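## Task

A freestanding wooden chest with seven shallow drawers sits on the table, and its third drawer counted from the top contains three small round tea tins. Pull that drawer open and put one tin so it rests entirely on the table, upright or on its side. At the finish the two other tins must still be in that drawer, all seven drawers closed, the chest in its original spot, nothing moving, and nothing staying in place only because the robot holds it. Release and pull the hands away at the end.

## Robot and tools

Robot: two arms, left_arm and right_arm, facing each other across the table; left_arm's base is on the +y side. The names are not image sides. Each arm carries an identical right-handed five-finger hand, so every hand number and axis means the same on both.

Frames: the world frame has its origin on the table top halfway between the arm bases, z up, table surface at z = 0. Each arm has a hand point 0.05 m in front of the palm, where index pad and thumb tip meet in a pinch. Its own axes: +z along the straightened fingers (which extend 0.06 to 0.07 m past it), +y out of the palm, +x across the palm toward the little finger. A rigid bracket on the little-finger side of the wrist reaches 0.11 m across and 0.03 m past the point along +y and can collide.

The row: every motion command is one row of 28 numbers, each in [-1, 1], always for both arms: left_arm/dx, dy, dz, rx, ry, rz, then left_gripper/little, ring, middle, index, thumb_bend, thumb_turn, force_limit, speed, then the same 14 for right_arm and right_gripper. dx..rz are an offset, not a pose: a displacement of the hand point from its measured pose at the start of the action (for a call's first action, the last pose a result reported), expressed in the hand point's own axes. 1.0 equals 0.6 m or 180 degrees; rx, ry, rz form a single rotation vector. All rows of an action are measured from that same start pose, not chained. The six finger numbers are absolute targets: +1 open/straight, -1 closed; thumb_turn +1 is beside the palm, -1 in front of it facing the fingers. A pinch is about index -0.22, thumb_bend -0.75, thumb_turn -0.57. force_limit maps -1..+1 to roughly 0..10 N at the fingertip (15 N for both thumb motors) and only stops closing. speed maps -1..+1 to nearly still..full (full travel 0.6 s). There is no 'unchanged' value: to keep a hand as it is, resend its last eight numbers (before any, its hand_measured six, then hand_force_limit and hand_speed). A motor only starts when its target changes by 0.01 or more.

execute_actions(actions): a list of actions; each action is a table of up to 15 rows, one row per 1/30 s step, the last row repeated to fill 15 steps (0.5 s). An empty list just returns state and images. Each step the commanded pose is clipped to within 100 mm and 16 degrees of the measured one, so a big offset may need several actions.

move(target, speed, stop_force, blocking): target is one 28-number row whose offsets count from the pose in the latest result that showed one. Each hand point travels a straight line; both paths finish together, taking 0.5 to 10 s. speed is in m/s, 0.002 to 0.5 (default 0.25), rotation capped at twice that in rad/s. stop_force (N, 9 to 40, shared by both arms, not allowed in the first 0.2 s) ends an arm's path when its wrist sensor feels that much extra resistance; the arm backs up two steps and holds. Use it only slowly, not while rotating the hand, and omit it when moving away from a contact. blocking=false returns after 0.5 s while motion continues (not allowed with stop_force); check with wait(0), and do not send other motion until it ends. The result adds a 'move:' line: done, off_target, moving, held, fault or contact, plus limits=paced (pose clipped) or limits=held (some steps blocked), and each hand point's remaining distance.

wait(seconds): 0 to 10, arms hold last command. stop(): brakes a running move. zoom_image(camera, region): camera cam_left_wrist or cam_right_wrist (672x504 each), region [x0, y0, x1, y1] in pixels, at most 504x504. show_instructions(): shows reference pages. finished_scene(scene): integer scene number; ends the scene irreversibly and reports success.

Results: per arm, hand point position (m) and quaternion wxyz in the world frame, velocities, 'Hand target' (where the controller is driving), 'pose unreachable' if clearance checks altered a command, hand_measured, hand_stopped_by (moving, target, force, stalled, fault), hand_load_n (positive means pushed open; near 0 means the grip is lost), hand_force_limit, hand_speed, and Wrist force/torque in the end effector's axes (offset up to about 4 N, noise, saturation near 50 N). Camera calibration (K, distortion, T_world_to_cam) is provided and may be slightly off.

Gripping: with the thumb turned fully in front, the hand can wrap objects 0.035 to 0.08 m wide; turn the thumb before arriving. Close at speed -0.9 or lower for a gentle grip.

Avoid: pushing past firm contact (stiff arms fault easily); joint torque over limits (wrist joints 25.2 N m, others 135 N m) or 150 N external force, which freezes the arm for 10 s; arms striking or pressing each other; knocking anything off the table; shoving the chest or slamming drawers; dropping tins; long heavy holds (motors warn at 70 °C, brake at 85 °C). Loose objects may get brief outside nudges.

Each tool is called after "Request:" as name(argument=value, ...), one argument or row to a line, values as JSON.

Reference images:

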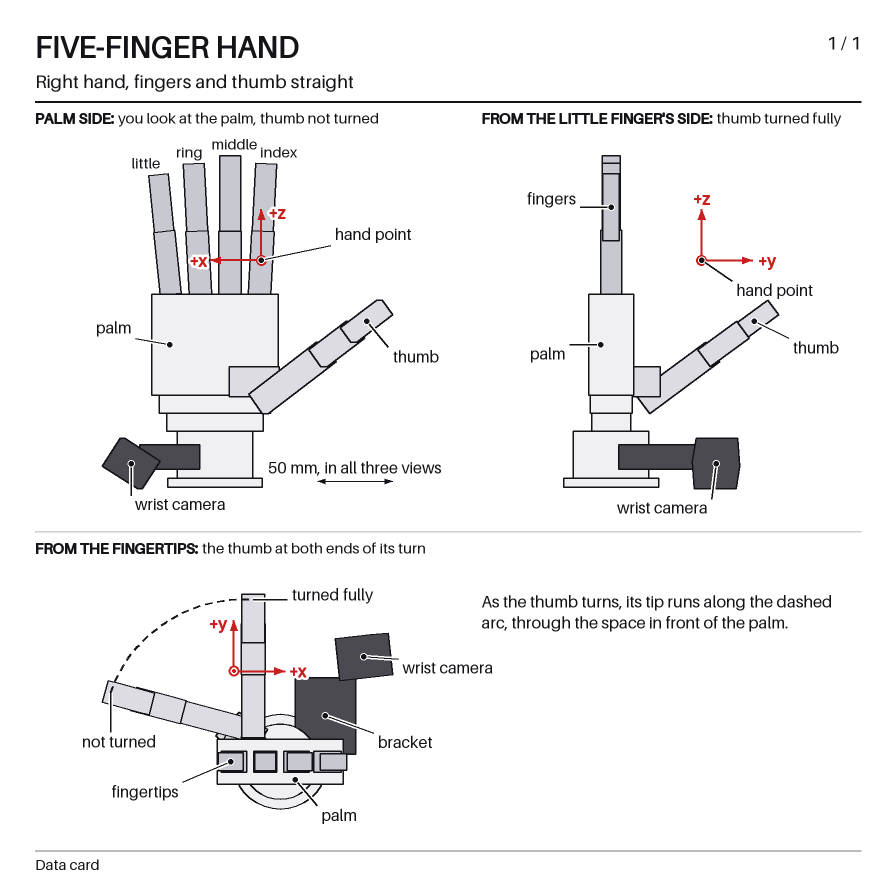

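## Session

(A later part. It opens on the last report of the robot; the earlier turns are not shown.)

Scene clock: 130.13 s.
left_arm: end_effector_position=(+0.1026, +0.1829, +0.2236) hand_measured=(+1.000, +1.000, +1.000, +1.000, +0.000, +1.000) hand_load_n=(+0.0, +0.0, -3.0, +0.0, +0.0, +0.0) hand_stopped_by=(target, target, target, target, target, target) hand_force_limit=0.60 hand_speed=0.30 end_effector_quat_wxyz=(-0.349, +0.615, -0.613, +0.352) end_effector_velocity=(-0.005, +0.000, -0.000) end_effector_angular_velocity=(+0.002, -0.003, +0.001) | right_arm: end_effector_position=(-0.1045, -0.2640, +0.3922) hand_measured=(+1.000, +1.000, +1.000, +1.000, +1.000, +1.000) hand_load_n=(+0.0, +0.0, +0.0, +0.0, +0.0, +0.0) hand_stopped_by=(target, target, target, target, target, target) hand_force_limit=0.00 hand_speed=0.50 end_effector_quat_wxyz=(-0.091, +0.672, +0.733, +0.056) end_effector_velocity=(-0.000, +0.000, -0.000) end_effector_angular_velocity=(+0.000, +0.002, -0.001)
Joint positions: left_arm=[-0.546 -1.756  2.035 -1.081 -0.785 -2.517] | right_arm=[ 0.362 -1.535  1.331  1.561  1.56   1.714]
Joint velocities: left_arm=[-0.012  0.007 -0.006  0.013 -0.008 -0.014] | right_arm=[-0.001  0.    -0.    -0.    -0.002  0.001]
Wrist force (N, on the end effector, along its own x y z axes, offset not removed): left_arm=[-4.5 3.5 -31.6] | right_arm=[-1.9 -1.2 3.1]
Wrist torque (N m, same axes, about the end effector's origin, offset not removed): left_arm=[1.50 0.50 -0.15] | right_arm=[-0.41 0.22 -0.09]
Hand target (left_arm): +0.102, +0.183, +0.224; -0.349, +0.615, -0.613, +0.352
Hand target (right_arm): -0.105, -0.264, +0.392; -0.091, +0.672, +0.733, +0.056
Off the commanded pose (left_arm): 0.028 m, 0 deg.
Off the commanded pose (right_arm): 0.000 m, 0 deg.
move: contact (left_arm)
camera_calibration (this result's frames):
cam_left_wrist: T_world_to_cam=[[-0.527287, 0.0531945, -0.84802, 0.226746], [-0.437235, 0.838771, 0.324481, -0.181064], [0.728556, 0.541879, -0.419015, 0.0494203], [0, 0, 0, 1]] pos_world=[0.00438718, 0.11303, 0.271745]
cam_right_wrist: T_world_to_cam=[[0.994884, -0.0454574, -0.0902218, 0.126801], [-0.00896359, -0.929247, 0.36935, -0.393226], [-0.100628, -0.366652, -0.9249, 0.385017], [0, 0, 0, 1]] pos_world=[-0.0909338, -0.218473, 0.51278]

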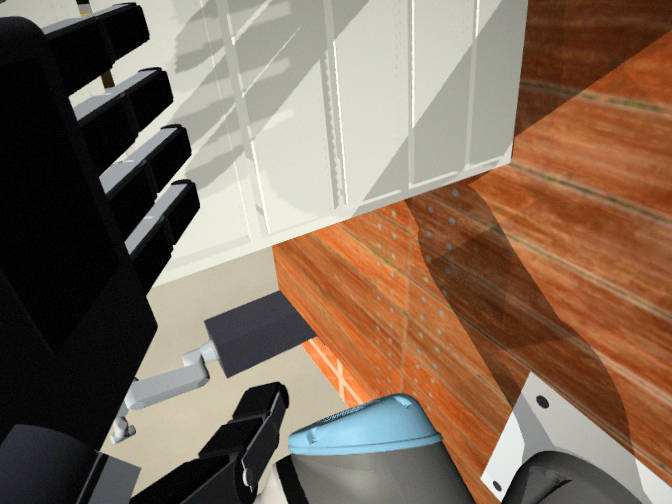

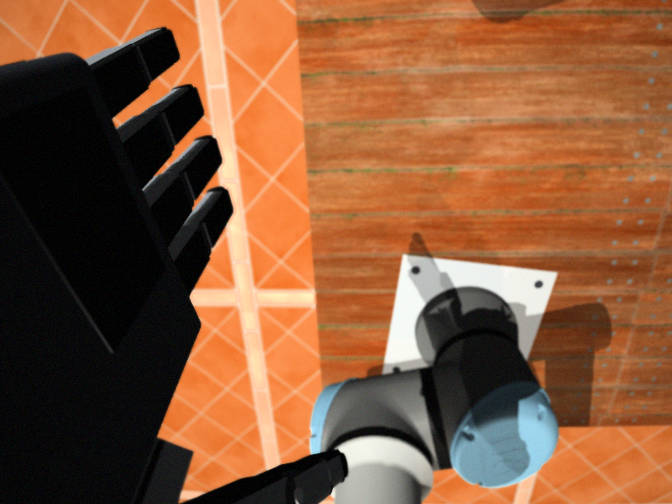

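Request:
move(
  target=[0.2,0.1,-0.3,0,0,0,1,1,1,1,0,1,0.6,0.3, 0,0,0,0,0,0,1,1,1,1,1,1,0,0.5],
  speed=0.1,
)

Scene clock: 133.03 s.
left_arm: end_effector_position=(-0.0827, +0.0632, +0.2635) hand_measured=(+1.000, +1.000, +1.000, +1.000, +0.000, +1.000) hand_load_n=(+0.0, +0.0, +0.0, +0.0, +0.0, +0.0) hand_stopped_by=(target, target, target, target, target, target) hand_force_limit=0.60 hand_speed=0.30 end_effector_quat_wxyz=(-0.349, +0.615, -0.613, +0.352) end_effector_velocity=(-0.002, -0.002, +0.001) end_effector_angular_velocity=(-0.001, +0.000, +0.000) | right_arm: end_effector_position=(-0.1045, -0.2640, +0.3922) hand_measured=(+1.000, +1.000, +1.000, +1.000, +1.000, +1.000) hand_load_n=(+0.0, +0.0, +0.0, +0.0, +0.0, +0.0) hand_stopped_by=(target, target, target, target, target, target) hand_force_limit=0.00 hand_speed=0.50 end_effector_quat_wxyz=(-0.091, +0.672, +0.733, +0.056) end_effector_velocity=(+0.000, -0.000, +0.000) end_effector_angular_velocity=(-0.001, -0.002, +0.000)
Joint positions: left_arm=[-0.693 -1.314  1.456 -0.853 -0.892 -2.652] | right_arm=[ 0.362 -1.535  1.331  1.561  1.56   1.714]
Joint velocities: left_arm=[-0.001  0.005 -0.011  0.005 -0.    -0.002] | right_arm=[ 0.     0.    -0.     0.002  0.001 -0.   ]
Wrist force (N, on the end effector, along its own x y z axes, offset not removed): left_arm=[-0.7 0.7 0.3] | right_arm=[0.3 -2.8 2.4]
Wrist torque (N m, same axes, about the end effector's origin, offset not removed): left_arm=[-0.10 0.19 -0.02] | right_arm=[-0.57 -0.11 0.15]
Hand target (left_arm): -0.083, +0.063, +0.264; -0.349, +0.615, -0.613, +0.352
Hand target (right_arm): -0.105, -0.264, +0.392; -0.091, +0.672, +0.733, +0.056
Off the commanded pose (left_arm): 0.001 m, 0 deg.
Off the commanded pose (right_arm): 0.000 m, 0 deg.
move: done
camera_calibration (this result's frames):
cam_left_wrist: T_world_to_cam=[[-0.52757, 0.0534078, -0.847831, 0.169158], [-0.437073, 0.83873, 0.324807, -0.174753], [0.728448, 0.541922, -0.419146, 0.265994], [0, 0, 0, 1]] pos_world=[-0.1809, -0.00661128, 0.311668]
cam_right_wrist: T_world_to_cam=[[0.994884, -0.0454573, -0.0902218, 0.126801], [-0.00896355, -0.929247, 0.36935, -0.393226], [-0.100628, -0.366651, -0.9249, 0.385017], [0, 0, 0, 1]] pos_world=[-0.0909338, -0.218473, 0.51278]

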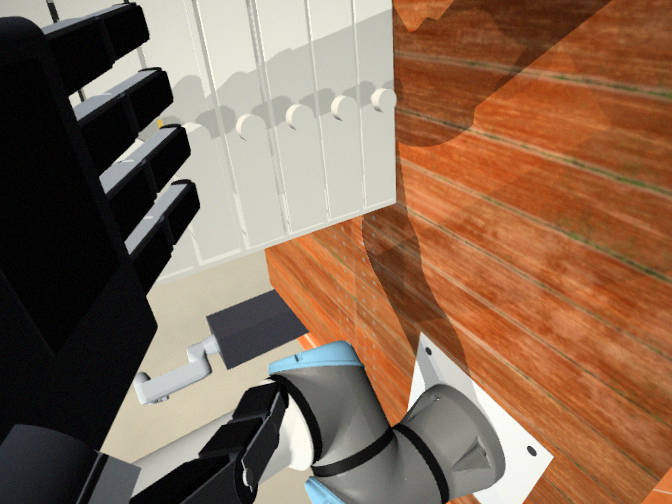

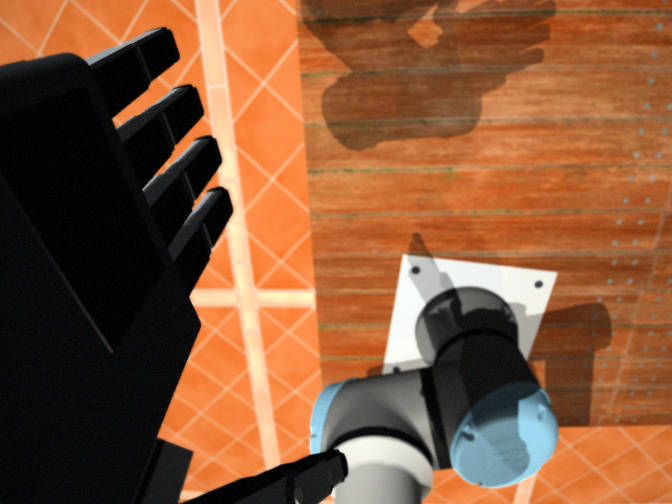

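Request:
move(
  target=[0.05,-0.2,-0.12,0,0,0,1,1,1,1,0,1,0.6,0.3, 0,0,0,0,0,0,1,1,1,1,1,1,0,0.5],
  speed=0.15,
)

Scene clock: 134.73 s.
left_arm: end_effector_position=(-0.0839, +0.0339, +0.4033) hand_measured=(+1.000, +1.000, +1.000, +1.000, +0.000, +1.000) hand_load_n=(+0.0, +0.0, +0.0, +0.0, +0.0, +0.0) hand_stopped_by=(target, target, target, target, target, target) hand_force_limit=0.60 hand_speed=0.30 end_effector_quat_wxyz=(-0.349, +0.615, -0.613, +0.352) end_effector_velocity=(-0.001, -0.001, +0.002) end_effector_angular_velocity=(+0.002, -0.003, +0.002) | right_arm: end_effector_position=(-0.1045, -0.2640, +0.3922) hand_measured=(+1.000, +1.000, +1.000, +1.000, +1.000, +1.000) hand_load_n=(+0.0, +0.0, +0.0, +0.0, +0.0, +0.0) hand_stopped_by=(target, target, target, target, target, target) hand_force_limit=0.00 hand_speed=0.50 end_effector_quat_wxyz=(-0.091, +0.672, +0.733, +0.056) end_effector_velocity=(+0.000, -0.000, -0.000) end_effector_angular_velocity=(-0.000, -0.000, -0.000)
Joint positions: left_arm=[-0.66  -1.234  0.994 -0.49  -0.867 -2.624] | right_arm=[ 0.362 -1.535  1.331  1.561  1.56   1.714]
Joint velocities: left_arm=[ 0.001  0.008 -0.015  0.011 -0.001 -0.002] | right_arm=[-0.    -0.     0.001 -0.    -0.     0.   ]
Wrist force (N, on the end effector, along its own x y z axes, offset not removed): left_arm=[1.3 -1.4 -0.9] | right_arm=[-0.5 -1.6 1.9]
Wrist torque (N m, same axes, about the end effector's origin, offset not removed): left_arm=[-0.39 -0.09 0.16] | right_arm=[-0.34 0.05 0.16]
Hand target (left_arm): -0.084, +0.034, +0.404; -0.349, +0.615, -0.613, +0.352
Hand target (right_arm): -0.105, -0.264, +0.392; -0.091, +0.672, +0.733, +0.056
Off the commanded pose (left_arm): 0.000 m, 0 deg.
Off the commanded pose (right_arm): 0.000 m, 0 deg.
move: done
camera_calibration (this result's frames):
cam_left_wrist: T_world_to_cam=[[-0.5277, 0.0533627, -0.847753, 0.288583], [-0.436773, 0.838933, 0.324685, -0.196023], [0.728534, 0.541612, -0.419398, 0.341438], [0, 0, 0, 1]] pos_world=[-0.182082, -0.0358761, 0.451492]
cam_right_wrist: T_world_to_cam=[[0.994884, -0.0454575, -0.0902217, 0.126801], [-0.00896376, -0.929247, 0.36935, -0.393226], [-0.100628, -0.366651, -0.9249, 0.385017], [0, 0, 0, 1]] pos_world=[-0.0909338, -0.218473, 0.51278]

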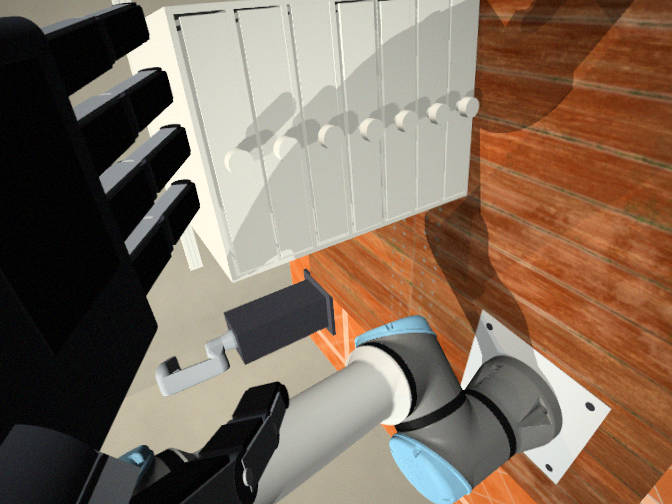

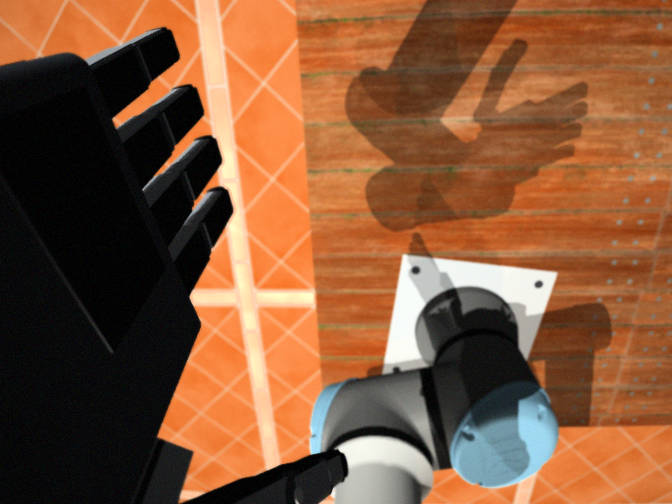

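Request:
finished_scene(
  scene=1,
)

The scene is finished: the task was done.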